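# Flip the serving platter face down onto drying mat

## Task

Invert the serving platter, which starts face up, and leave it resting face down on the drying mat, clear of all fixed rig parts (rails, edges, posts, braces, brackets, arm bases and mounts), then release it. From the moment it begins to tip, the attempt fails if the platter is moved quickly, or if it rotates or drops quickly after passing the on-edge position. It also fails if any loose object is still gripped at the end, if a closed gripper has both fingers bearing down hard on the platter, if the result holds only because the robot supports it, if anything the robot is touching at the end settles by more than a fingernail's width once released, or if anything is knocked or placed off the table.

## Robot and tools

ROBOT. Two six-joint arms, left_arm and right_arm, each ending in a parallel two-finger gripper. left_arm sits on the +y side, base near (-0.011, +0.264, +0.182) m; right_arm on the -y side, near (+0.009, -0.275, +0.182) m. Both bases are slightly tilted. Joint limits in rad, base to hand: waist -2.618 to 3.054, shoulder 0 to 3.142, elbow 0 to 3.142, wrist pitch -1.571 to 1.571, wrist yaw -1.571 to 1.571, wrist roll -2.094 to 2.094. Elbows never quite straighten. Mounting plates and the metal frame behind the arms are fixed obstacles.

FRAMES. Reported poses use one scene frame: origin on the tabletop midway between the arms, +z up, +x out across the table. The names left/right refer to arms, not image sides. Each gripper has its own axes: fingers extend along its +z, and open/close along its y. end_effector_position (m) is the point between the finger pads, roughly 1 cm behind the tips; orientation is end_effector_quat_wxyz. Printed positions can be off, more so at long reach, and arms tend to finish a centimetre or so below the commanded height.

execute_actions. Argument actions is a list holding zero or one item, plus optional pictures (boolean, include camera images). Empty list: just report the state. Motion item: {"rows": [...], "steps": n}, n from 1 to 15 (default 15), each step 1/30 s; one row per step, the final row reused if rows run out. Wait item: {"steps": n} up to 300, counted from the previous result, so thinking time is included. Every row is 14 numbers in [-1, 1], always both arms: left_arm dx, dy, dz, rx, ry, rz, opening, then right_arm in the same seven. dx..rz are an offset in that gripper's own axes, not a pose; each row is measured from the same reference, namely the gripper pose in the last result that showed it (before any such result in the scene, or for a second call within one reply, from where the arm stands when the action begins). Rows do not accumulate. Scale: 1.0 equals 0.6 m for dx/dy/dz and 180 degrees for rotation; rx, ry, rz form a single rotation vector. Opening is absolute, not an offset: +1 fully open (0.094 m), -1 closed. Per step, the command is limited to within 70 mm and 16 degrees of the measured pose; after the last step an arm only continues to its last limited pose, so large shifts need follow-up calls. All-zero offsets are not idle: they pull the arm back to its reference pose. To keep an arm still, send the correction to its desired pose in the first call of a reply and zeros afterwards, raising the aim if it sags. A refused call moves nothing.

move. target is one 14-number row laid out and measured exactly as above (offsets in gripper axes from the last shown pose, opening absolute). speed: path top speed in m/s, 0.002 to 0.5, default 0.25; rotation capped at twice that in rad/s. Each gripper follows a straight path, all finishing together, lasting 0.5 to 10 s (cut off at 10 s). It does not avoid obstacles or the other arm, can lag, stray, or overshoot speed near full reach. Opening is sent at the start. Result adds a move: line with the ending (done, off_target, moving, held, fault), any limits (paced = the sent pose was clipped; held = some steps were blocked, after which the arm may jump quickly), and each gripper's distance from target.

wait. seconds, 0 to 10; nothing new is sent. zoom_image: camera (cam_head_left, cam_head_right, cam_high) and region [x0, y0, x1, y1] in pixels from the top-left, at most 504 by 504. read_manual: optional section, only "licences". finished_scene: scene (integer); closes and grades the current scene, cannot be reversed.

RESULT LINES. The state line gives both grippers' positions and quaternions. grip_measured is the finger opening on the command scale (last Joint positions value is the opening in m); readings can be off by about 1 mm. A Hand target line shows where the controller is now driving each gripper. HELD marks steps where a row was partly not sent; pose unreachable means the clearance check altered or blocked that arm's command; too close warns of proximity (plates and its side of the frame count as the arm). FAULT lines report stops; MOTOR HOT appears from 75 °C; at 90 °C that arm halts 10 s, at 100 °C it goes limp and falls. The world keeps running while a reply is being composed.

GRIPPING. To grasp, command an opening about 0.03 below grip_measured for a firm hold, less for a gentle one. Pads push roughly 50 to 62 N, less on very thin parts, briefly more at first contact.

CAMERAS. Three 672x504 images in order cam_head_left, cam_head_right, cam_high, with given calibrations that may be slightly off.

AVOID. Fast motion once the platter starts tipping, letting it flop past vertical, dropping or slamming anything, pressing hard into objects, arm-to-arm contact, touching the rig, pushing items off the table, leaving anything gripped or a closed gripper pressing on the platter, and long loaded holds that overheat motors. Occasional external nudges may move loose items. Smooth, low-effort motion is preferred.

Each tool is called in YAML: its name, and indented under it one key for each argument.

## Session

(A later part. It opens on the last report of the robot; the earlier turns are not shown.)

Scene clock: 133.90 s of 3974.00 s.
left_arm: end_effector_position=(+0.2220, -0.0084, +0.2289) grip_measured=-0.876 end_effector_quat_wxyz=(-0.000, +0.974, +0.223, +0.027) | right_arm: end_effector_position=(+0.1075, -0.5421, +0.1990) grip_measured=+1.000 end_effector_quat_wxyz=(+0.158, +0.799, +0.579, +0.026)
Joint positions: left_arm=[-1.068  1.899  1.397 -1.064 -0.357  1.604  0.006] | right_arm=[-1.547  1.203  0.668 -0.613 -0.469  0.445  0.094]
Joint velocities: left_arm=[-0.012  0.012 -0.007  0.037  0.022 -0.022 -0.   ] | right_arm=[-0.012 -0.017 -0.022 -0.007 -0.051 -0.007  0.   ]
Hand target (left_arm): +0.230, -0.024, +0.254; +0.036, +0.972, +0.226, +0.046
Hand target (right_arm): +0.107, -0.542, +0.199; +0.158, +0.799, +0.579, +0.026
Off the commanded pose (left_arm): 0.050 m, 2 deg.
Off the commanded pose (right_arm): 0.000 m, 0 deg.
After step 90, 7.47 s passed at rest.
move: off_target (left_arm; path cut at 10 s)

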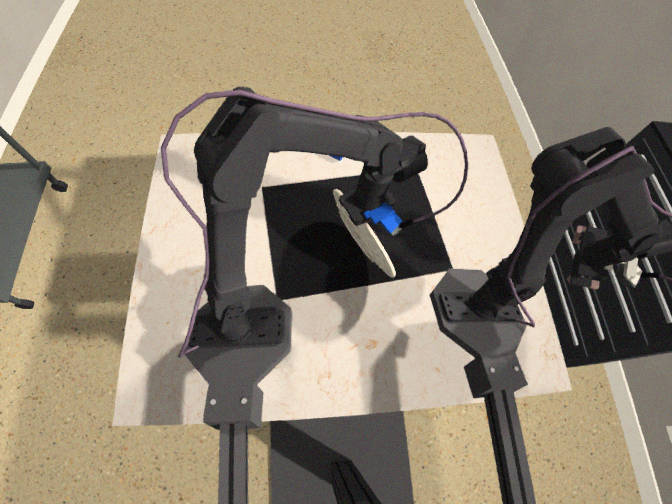

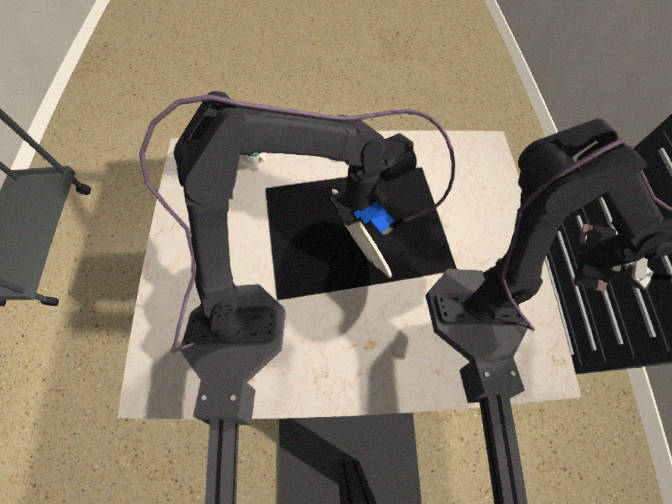

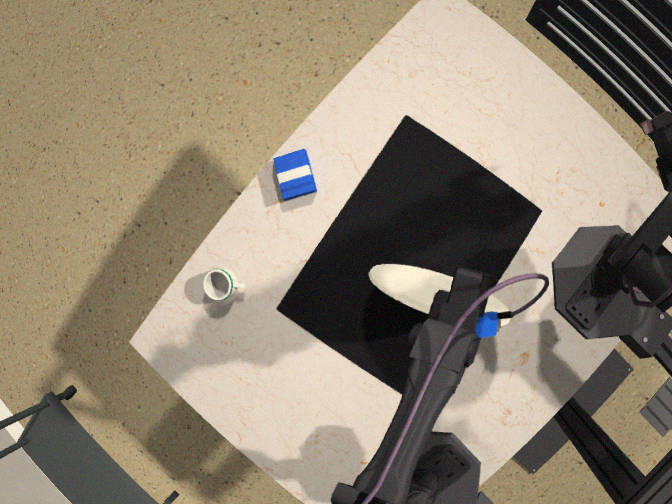

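move:
  target: [0,0.03,-0.05,0,0,-0.5,-1,0,0,0,0,0,0,1]
  speed: 0.1

move:
  target: [0,0,-0.02,0,0,-0.5,-1,0,0,0,0,0,0,1]
  speed: 0.1

Scene clock: 149.43 s of 3974.00 s.
left_arm: end_effector_position=(+0.2240, -0.0142, +0.2354) grip_measured=-0.877 end_effector_quat_wxyz=(-0.011, +0.528, +0.849, +0.022) | right_arm: end_effector_position=(+0.1075, -0.5421, +0.1990) grip_measured=+1.000 end_effector_quat_wxyz=(+0.158, +0.799, +0.579, +0.026)
Joint positions: left_arm=[-1.063  1.966  1.519 -1.174 -0.331  0.013  0.006] | right_arm=[-1.547  1.203  0.668 -0.613 -0.469  0.445  0.094]
Joint velocities: left_arm=[-0.007 -0.007 -0.017  0.051 -0.007  0.037  0.   ] | right_arm=[ 0.027  0.022 -0.007 -0.007 -0.037 -0.051  0.   ]
Hand target (left_arm): +0.228, -0.024, +0.259; +0.020, +0.531, +0.847, +0.018
Hand target (right_arm): +0.107, -0.542, +0.199; +0.158, +0.799, +0.579, +0.026
Off the commanded pose (left_arm): 0.026 m, 3 deg.
Off the commanded pose (right_arm): 0.000 m, 0 deg.
After step 90, 4.30 s passed at rest.
move: off_target (left_arm)

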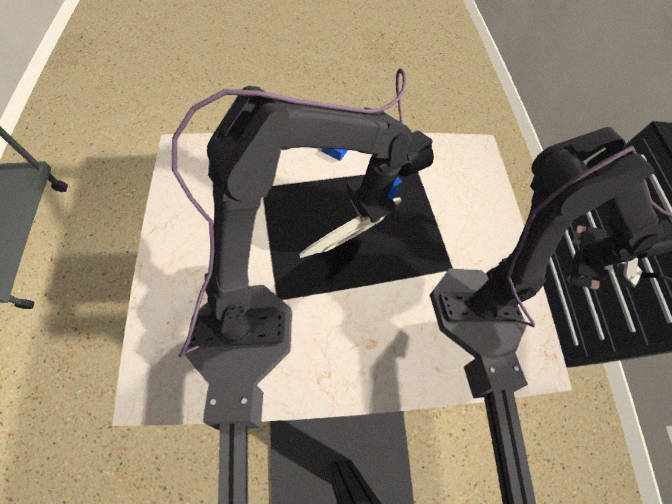

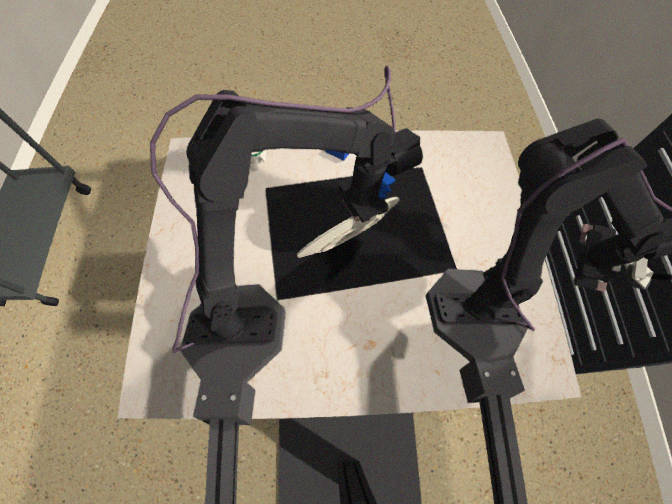

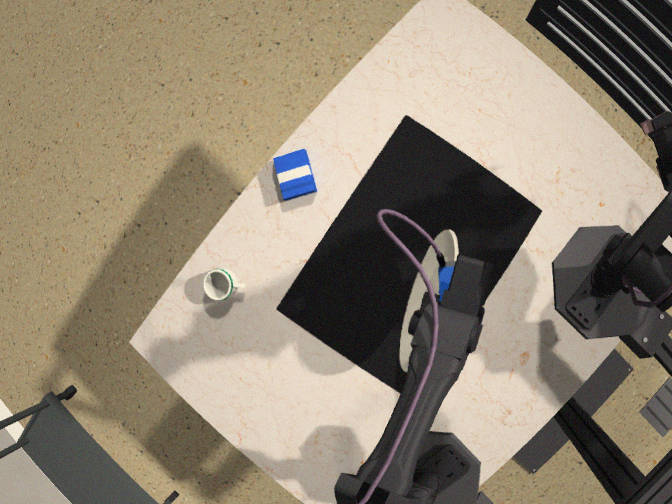

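Scene clock: 157.67 s of 3974.00 s.
left_arm: end_effector_position=(+0.2193, -0.0150, +0.2226) grip_measured=-0.876 end_effector_quat_wxyz=(-0.003, -0.226, +0.974, +0.033) | right_arm: end_effector_position=(+0.1075, -0.5421, +0.1990) grip_measured=+1.000 end_effector_quat_wxyz=(+0.158, +0.799, +0.579, +0.026)
Joint positions: left_arm=[-1.057  1.994  1.506 -1.157 -0.315 -1.557  0.006] | right_arm=[-1.547  1.203  0.668 -0.613 -0.469  0.445  0.094]
Joint velocities: left_arm=[-0.002  0.017  0.002 -0.051  0.037 -0.066 -0.   ] | right_arm=[ 0.007 -0.017 -0.012  0.051  0.007 -0.007  0.   ]
Hand target (left_arm): +0.224, -0.014, +0.246; +0.008, -0.226, +0.974, +0.022
Hand target (right_arm): +0.107, -0.542, +0.199; +0.158, +0.799, +0.579, +0.026
Off the commanded pose (left_arm): 0.025 m, 2 deg.
Off the commanded pose (right_arm): 0.000 m, 0 deg.
move: off_target (left_arm)

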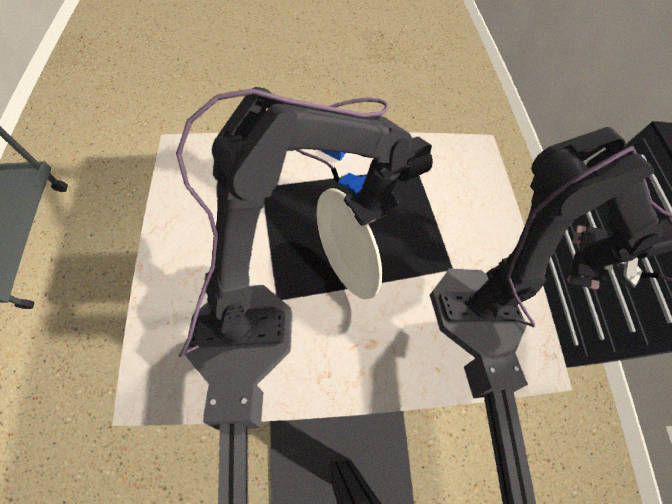

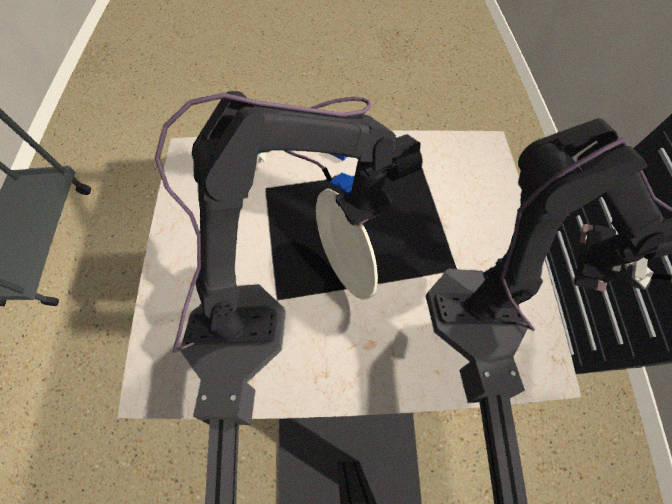

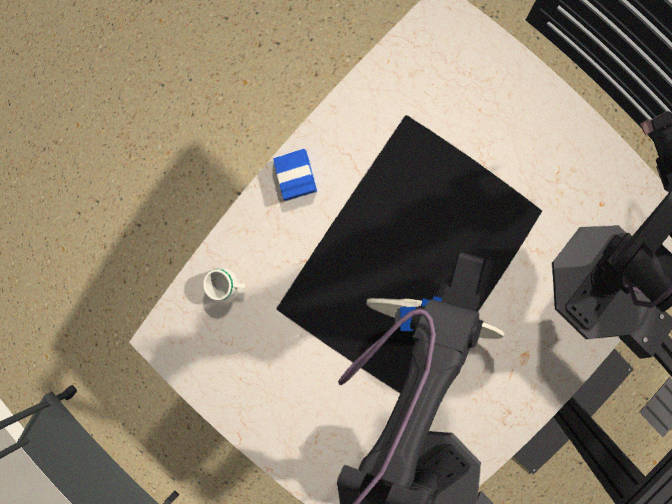

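move:
  target: [-0.167,-0.305,-0.05,0,0,0,-1,0,0,0,0,0,0,1]
  speed: 0.05

Scene clock: 169.93 s of 3974.00 s.
left_arm: end_effector_position=(+0.3522, -0.1167, +0.2226) grip_measured=-0.869 end_effector_quat_wxyz=(-0.000, -0.209, +0.977, -0.034) | right_arm: end_effector_position=(+0.1075, -0.5421, +0.1990) grip_measured=+1.000 end_effector_quat_wxyz=(+0.158, +0.799, +0.579, +0.026)
Joint positions: left_arm=[-0.914  2.697  2.808 -1.58  -0.273 -1.335  0.006] | right_arm=[-1.547  1.203  0.668 -0.613 -0.469  0.445  0.094]
Joint velocities: left_arm=[-0.017 -0.007 -0.007 -0.007  0.051  0.066 -0.001] | right_arm=[-0.002 -0.007 -0.002  0.007 -0.037  0.037  0.   ]
Hand target (left_arm): +0.388, -0.131, +0.247; +0.059, -0.229, +0.967, -0.095
Hand target (right_arm): +0.107, -0.542, +0.199; +0.158, +0.799, +0.579, +0.026
Off the commanded pose (left_arm): 0.047 m, 8 deg.
Off the commanded pose (right_arm): 0.000 m, 0 deg.
elbow stopped short (left arm): the move would have taken joint 3 (elbow) straighter than the controller allows; a more bent joint 3 avoids this.
After step 90, 4.80 s passed at rest.
move: off_target (left_arm)

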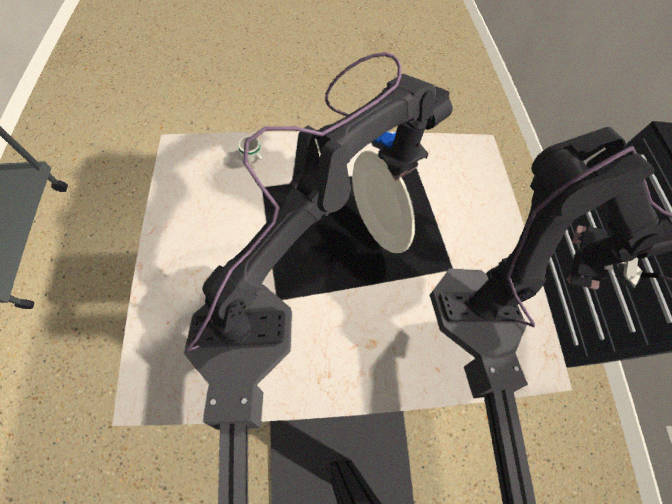

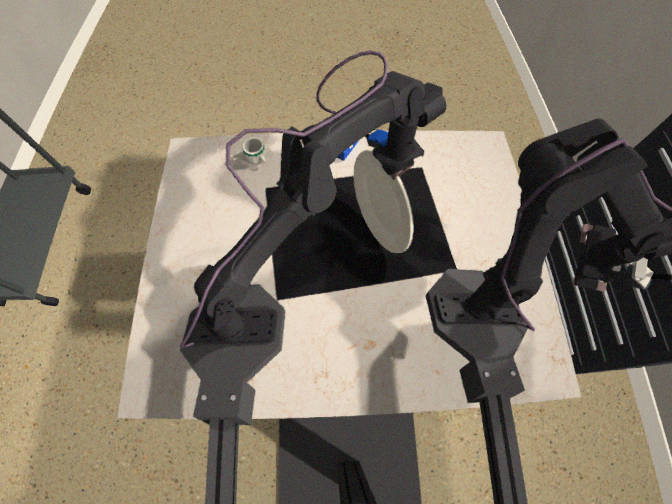

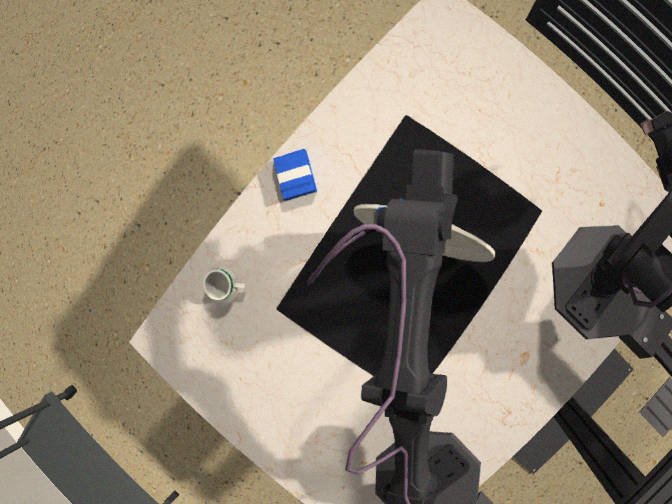

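move:
  target: [0,0.2,0.07,0.22,0,0,-1,0,0,0,0,0,0,1]
  speed: 0.025

Scene clock: 185.03 s of 3974.00 s.
left_arm: end_effector_position=(+0.3224, -0.0383, +0.2180) grip_measured=-0.828 end_effector_quat_wxyz=(+0.061, -0.210, +0.934, -0.284) | right_arm: end_effector_position=(+0.1075, -0.5421, +0.1990) grip_measured=+1.000 end_effector_quat_wxyz=(+0.158, +0.799, +0.579, +0.026)
Joint positions: left_arm=[-0.776  1.749  1.1   -0.29  -0.057 -1.129  0.008] | right_arm=[-1.547  1.203  0.668 -0.613 -0.469  0.445  0.094]
Joint velocities: left_arm=[-0.022 -0.002  0.012  0.022  0.007 -0.007  0.001] | right_arm=[ 0.002 -0.027 -0.022  0.007 -0.022  0.051  0.   ]
Hand target (left_arm): +0.313, -0.038, +0.185; +0.051, -0.203, +0.939, -0.273
Hand target (right_arm): +0.107, -0.542, +0.199; +0.158, +0.799, +0.579, +0.026
Off the commanded pose (left_arm): 0.056 m, 10 deg.
Off the commanded pose (right_arm): 0.000 m, 0 deg.
After step 90, 1.87 s passed at rest.
move: off_target (left_arm; path cut at 10 s)

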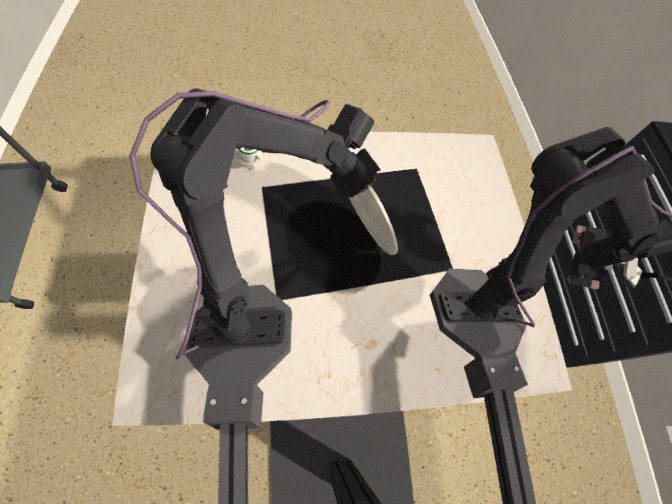

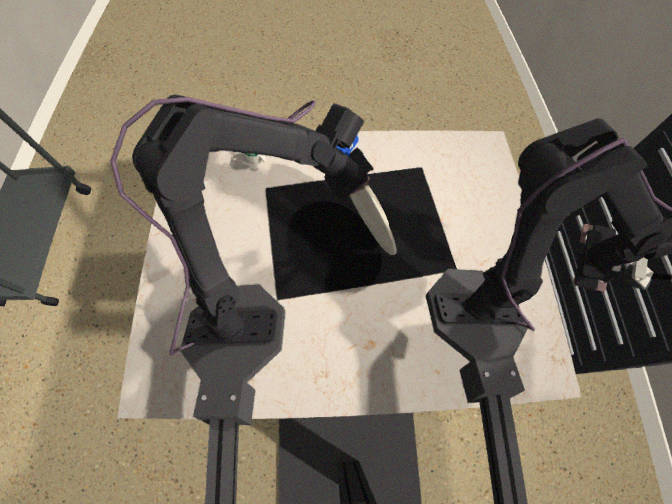

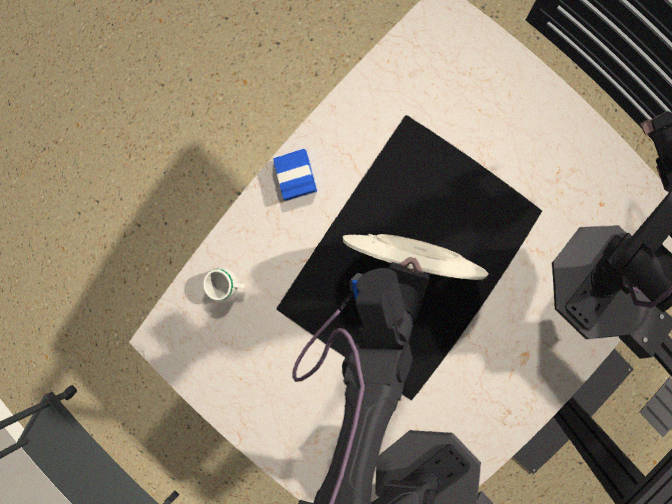

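move:
  target: [0,0.215,0,0.14,0,0,-1,0,0,0,0,0,0,1]
  speed: 0.02

Scene clock: 202.73 s of 3974.00 s.
left_arm: end_effector_position=(+0.2874, +0.0441, +0.1586) grip_measured=-0.877 end_effector_quat_wxyz=(+0.106, -0.201, +0.852, -0.471) | right_arm: end_effector_position=(+0.1075, -0.5421, +0.1990) grip_measured=+1.000 end_effector_quat_wxyz=(+0.158, +0.799, +0.579, +0.026)
Joint positions: left_arm=[-0.426  1.701  0.373  0.723  0.403 -0.958  0.006] | right_arm=[-1.547  1.203  0.668 -0.613 -0.469  0.445  0.094]
Joint velocities: left_arm=[-0.002 -0.012 -0.007  0.022  0.007  0.051  0.   ] | right_arm=[-0.002 -0.007 -0.012  0.007 -0.095  0.007  0.   ]
Hand target (left_arm): +0.279, +0.047, +0.151; +0.101, -0.194, +0.858, -0.465
Hand target (right_arm): +0.107, -0.542, +0.199; +0.158, +0.799, +0.579, +0.026
Off the commanded pose (left_arm): 0.022 m, 2 deg.
Off the commanded pose (right_arm): 0.000 m, 0 deg.
After step 90, 4.50 s passed at rest.
move: off_target (left_arm; path cut at 10 s)

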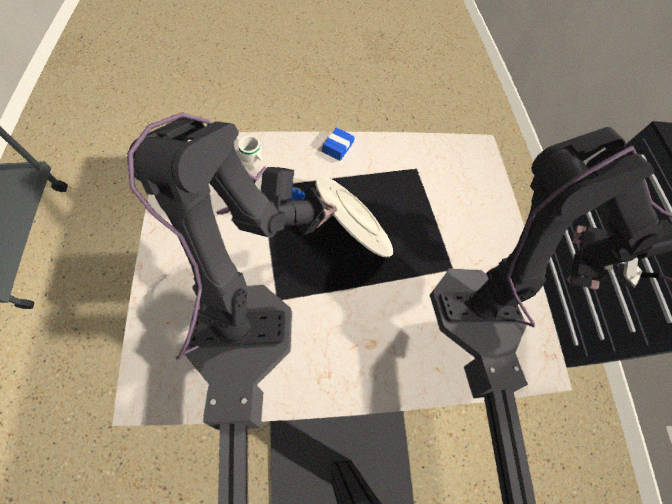

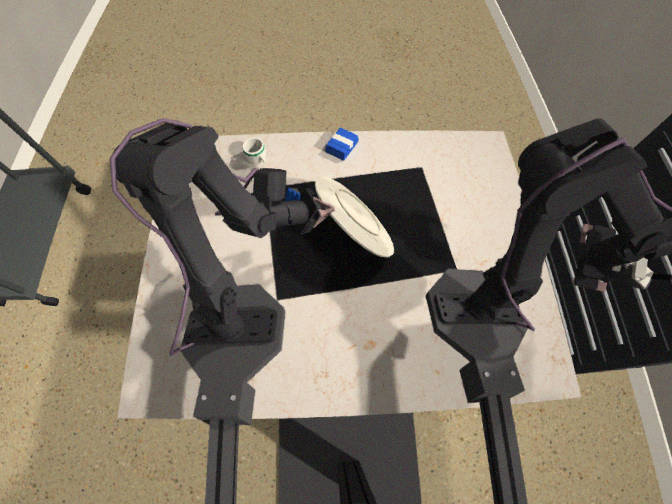

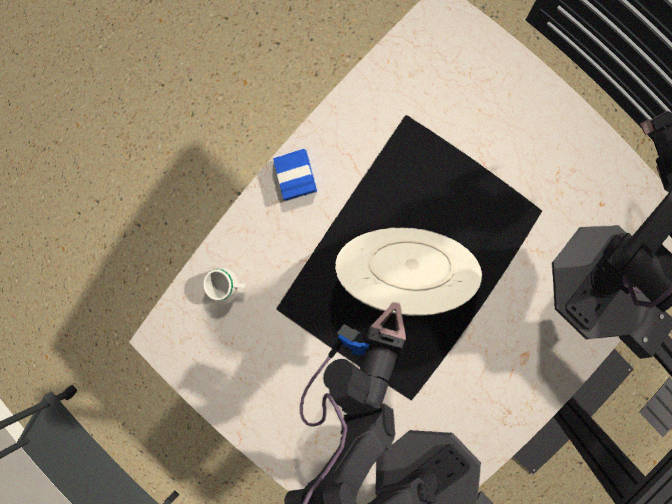

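move:
  target: [0.03,0.2,0.02,0.04,0,0,-1,0,0,0,0,0,0,1]
  speed: 0.02

Scene clock: 217.33 s of 3974.00 s.
left_arm: end_effector_position=(+0.2513, +0.0799, +0.0670) grip_measured=-0.784 end_effector_quat_wxyz=(+0.104, -0.188, +0.812, -0.542) | right_arm: end_effector_position=(+0.1075, -0.5421, +0.1990) grip_measured=+1.000 end_effector_quat_wxyz=(+0.158, +0.799, +0.579, +0.026)
Joint positions: left_arm=[-0.135  2.484  0.335  1.562  0.772 -0.842  0.01 ] | right_arm=[-1.547  1.203  0.668 -0.613 -0.469  0.445  0.094]
Joint velocities: left_arm=[ 0.002  0.012 -0.032  0.037 -0.007 -0.007 -0.001] | right_arm=[-0.007 -0.002 -0.022  0.022 -0.081 -0.007  0.   ]
Hand target (left_arm): +0.248, +0.083, +0.053; +0.109, -0.190, +0.825, -0.521
Hand target (right_arm): +0.107, -0.542, +0.199; +0.158, +0.799, +0.579, +0.026
Off the commanded pose (left_arm): 0.017 m, 3 deg.
Off the commanded pose (right_arm): 0.000 m, 0 deg.
joint sent to its limit (left arm) — the command would take joint 4 (wrist pitch) past its upper limit, so that joint was sent only as far as its limit.
After step 90, 5.27 s passed at rest.
move: off_target (left_arm)

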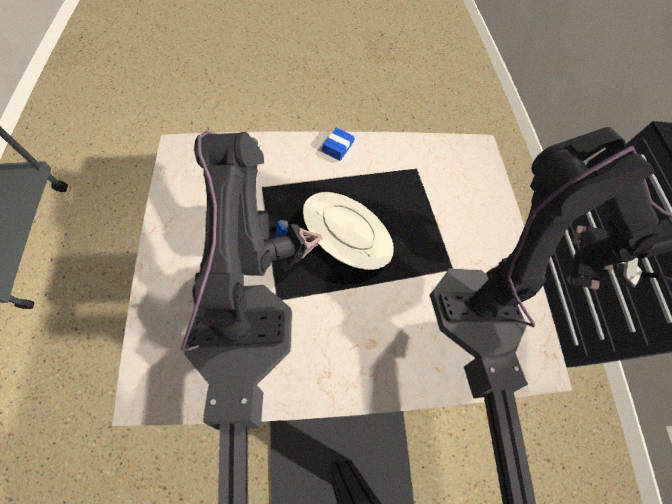

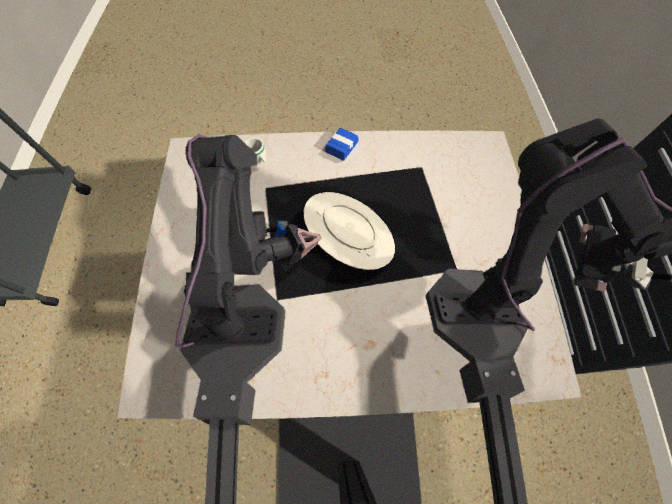

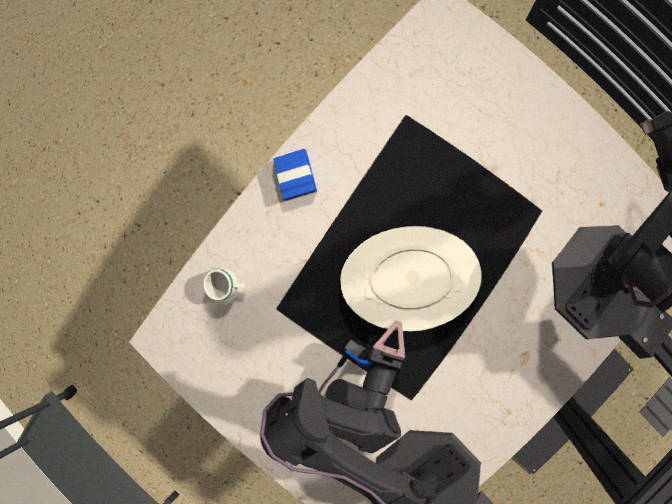

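move:
  target: [0,0.065,0.04,0,0,0,-1,0,0,0,0,0,0,1]
  speed: 0.015

move:
  target: [0,0,0,0,0,0,-0.4,0,0,0,0,0,0,1]

move:
  target: [0,-0.03,-0.08,0,0,0,-0.4,0,0,0,0,0,0,1]
  speed: 0.02

Scene clock: 228.57 s of 3974.00 s.
left_arm: end_effector_position=(+0.2526, +0.0721, +0.0363) grip_measured=-0.749 end_effector_quat_wxyz=(+0.088, -0.177, +0.805, -0.559) | right_arm: end_effector_position=(+0.1075, -0.5421, +0.1990) grip_measured=+1.000 end_effector_quat_wxyz=(+0.158, +0.799, +0.579, +0.026)
Joint positions: left_arm=[-0.113  2.637  0.466  1.562  0.843 -0.824  0.012] | right_arm=[-1.547  1.203  0.668 -0.613 -0.469  0.445  0.094]
Joint velocities: left_arm=[-0.022  0.012  0.007 -0.022 -0.051 -0.007  0.   ] | right_arm=[-0.017 -0.007  0.002 -0.066 -0.051 -0.007  0.   ]
Hand target (left_arm): +0.253, +0.073, +0.023; +0.096, -0.183, +0.816, -0.540
Hand target (right_arm): +0.107, -0.542, +0.199; +0.158, +0.799, +0.579, +0.026
Off the commanded pose (left_arm): 0.015 m, 3 deg.
Off the commanded pose (right_arm): 0.000 m, 0 deg.
joint sent to its limit (left arm) — the command would take joint 4 (wrist pitch) past its upper limit, so that joint was sent only as far as its limit.
After step 90, 4.97 s passed at rest.
move: off_target (left_arm)

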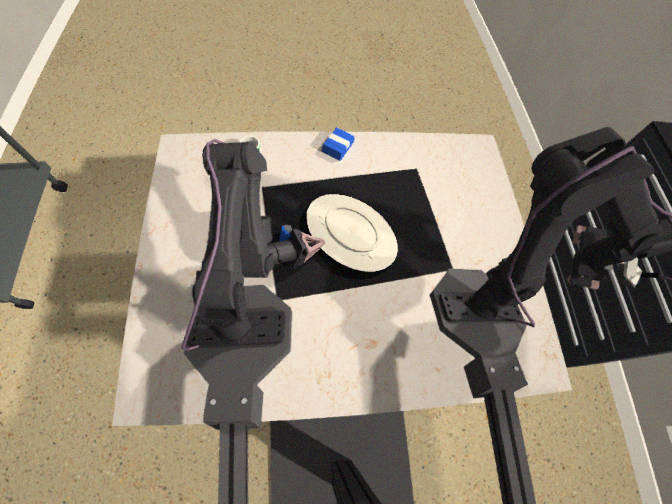

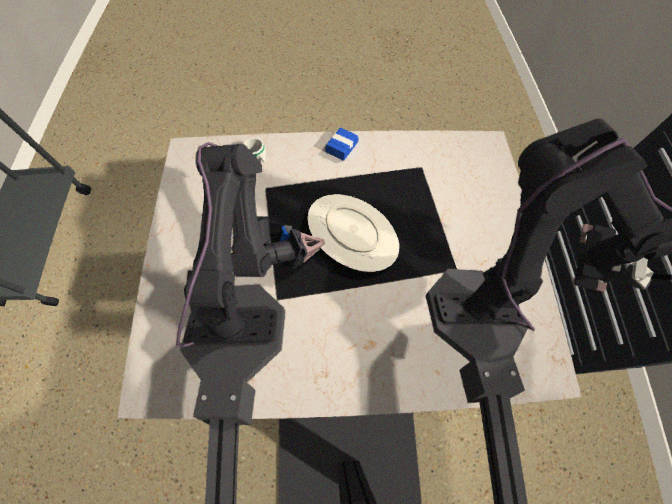

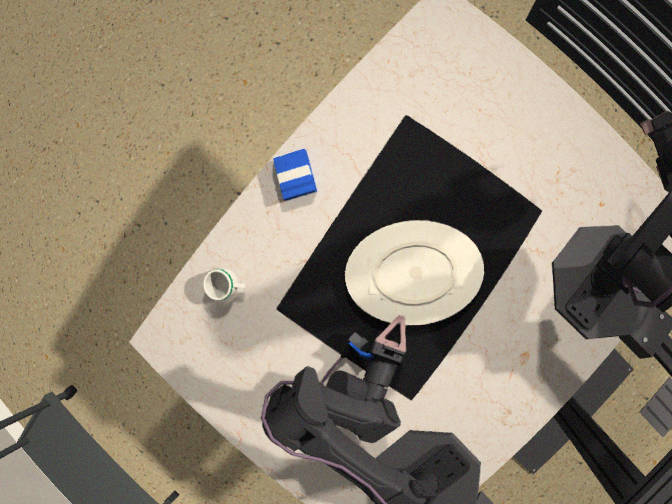

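Scene clock: 229.07 s of 3974.00 s.
left_arm: end_effector_position=(+0.2516, +0.0766, +0.0257) grip_measured=-0.401 end_effector_quat_wxyz=(+0.083, -0.196, +0.816, -0.537) | right_arm: end_effector_position=(+0.1075, -0.5421, +0.1990) grip_measured=+1.000 end_effector_quat_wxyz=(+0.158, +0.799, +0.579, +0.026)
Joint positions: left_arm=[-0.112  2.637  0.466  1.524  0.794 -0.824  0.028] | right_arm=[-1.547  1.203  0.668 -0.613 -0.469  0.445  0.094]
Joint velocities: left_arm=[-0.012 -0.002  0.002 -0.037 -0.037 -0.066  0.   ] | right_arm=[-0.007 -0.002 -0.007 -0.007 -0.037 -0.022  0.   ]
Hand target (left_arm): +0.252, +0.072, +0.036; +0.088, -0.177, +0.806, -0.558
Hand target (right_arm): +0.107, -0.542, +0.199; +0.158, +0.799, +0.579, +0.026
Off the commanded pose (left_arm): 0.012 m, 4 deg.
Off the commanded pose (right_arm): 0.000 m, 0 deg.
move: off_target (left_arm)

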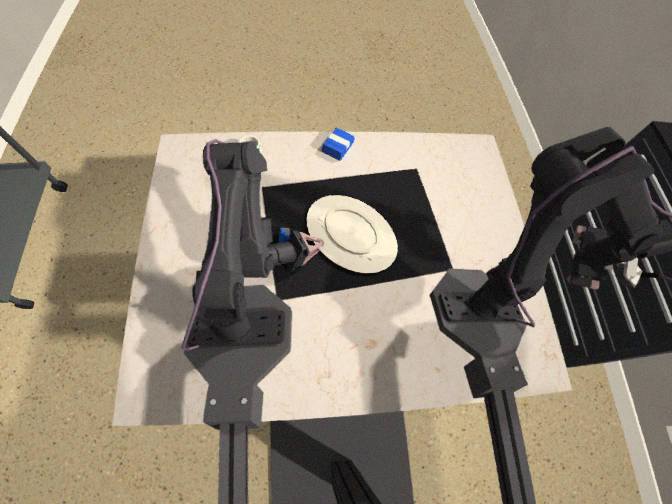

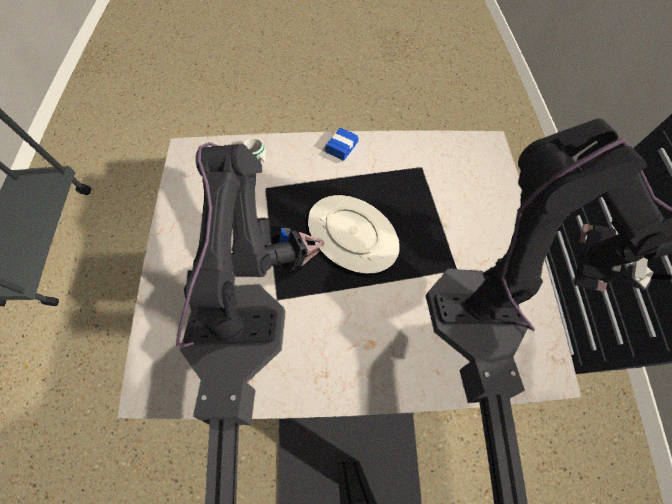

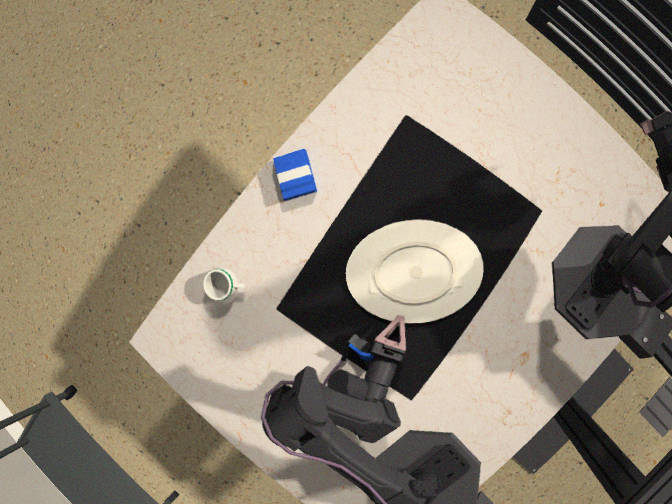

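Scene clock: 231.87 s of 3974.00 s.
left_arm: end_effector_position=(+0.2475, +0.1095, +0.0587) grip_measured=-0.401 end_effector_quat_wxyz=(+0.096, -0.196, +0.816, -0.535) | right_arm: end_effector_position=(+0.1075, -0.5421, +0.1990) grip_measured=+1.000 end_effector_quat_wxyz=(+0.158, +0.799, +0.579, +0.026)
Joint positions: left_arm=[ 0.008  2.447  0.327  1.416  0.875 -0.717  0.028] | right_arm=[-1.547  1.203  0.668 -0.613 -0.469  0.445  0.094]
Joint velocities: left_arm=[-0.017 -0.027 -0.012 -0.007  0.037  0.066  0.001] | right_arm=[-0.002 -0.017  0.012  0.007 -0.022  0.007  0.   ]
Hand target (left_arm): +0.238, +0.110, +0.062; +0.084, -0.197, +0.815, -0.538
Hand target (right_arm): +0.107, -0.542, +0.199; +0.158, +0.799, +0.579, +0.026
Off the commanded pose (left_arm): 0.009 m, 2 deg.
Off the commanded pose (right_arm): 0.000 m, 0 deg.
move: done

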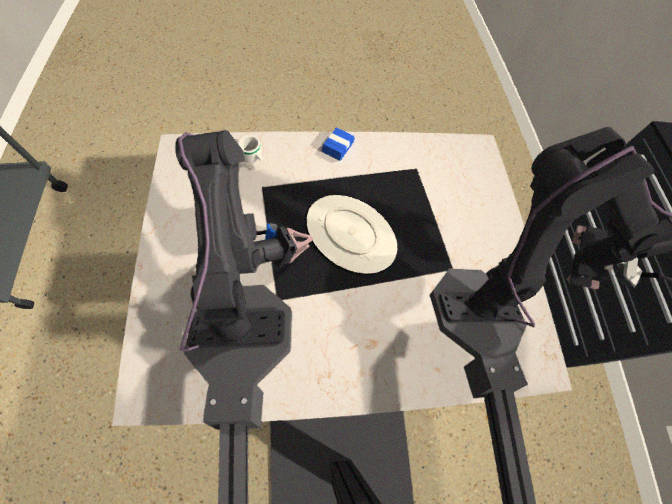

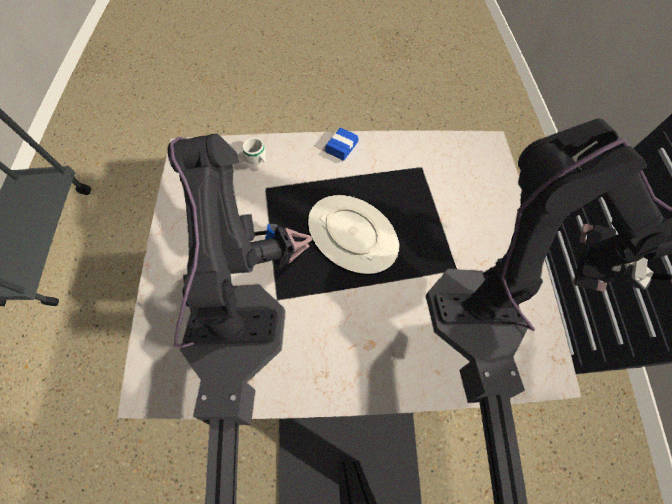

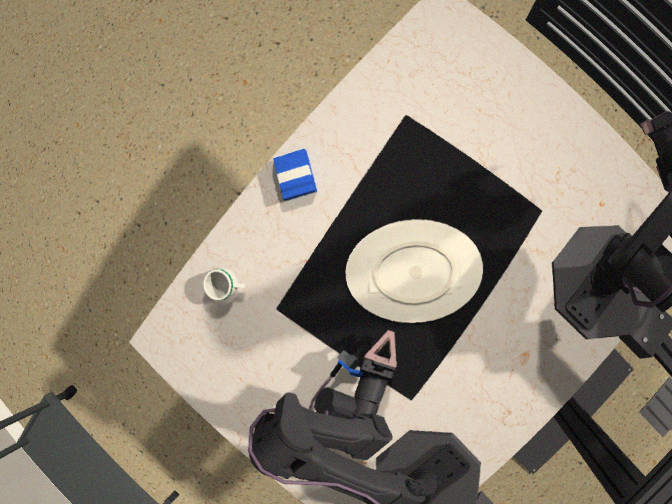

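finished_scene:
  scene: 1

The scene is finished: the task was done.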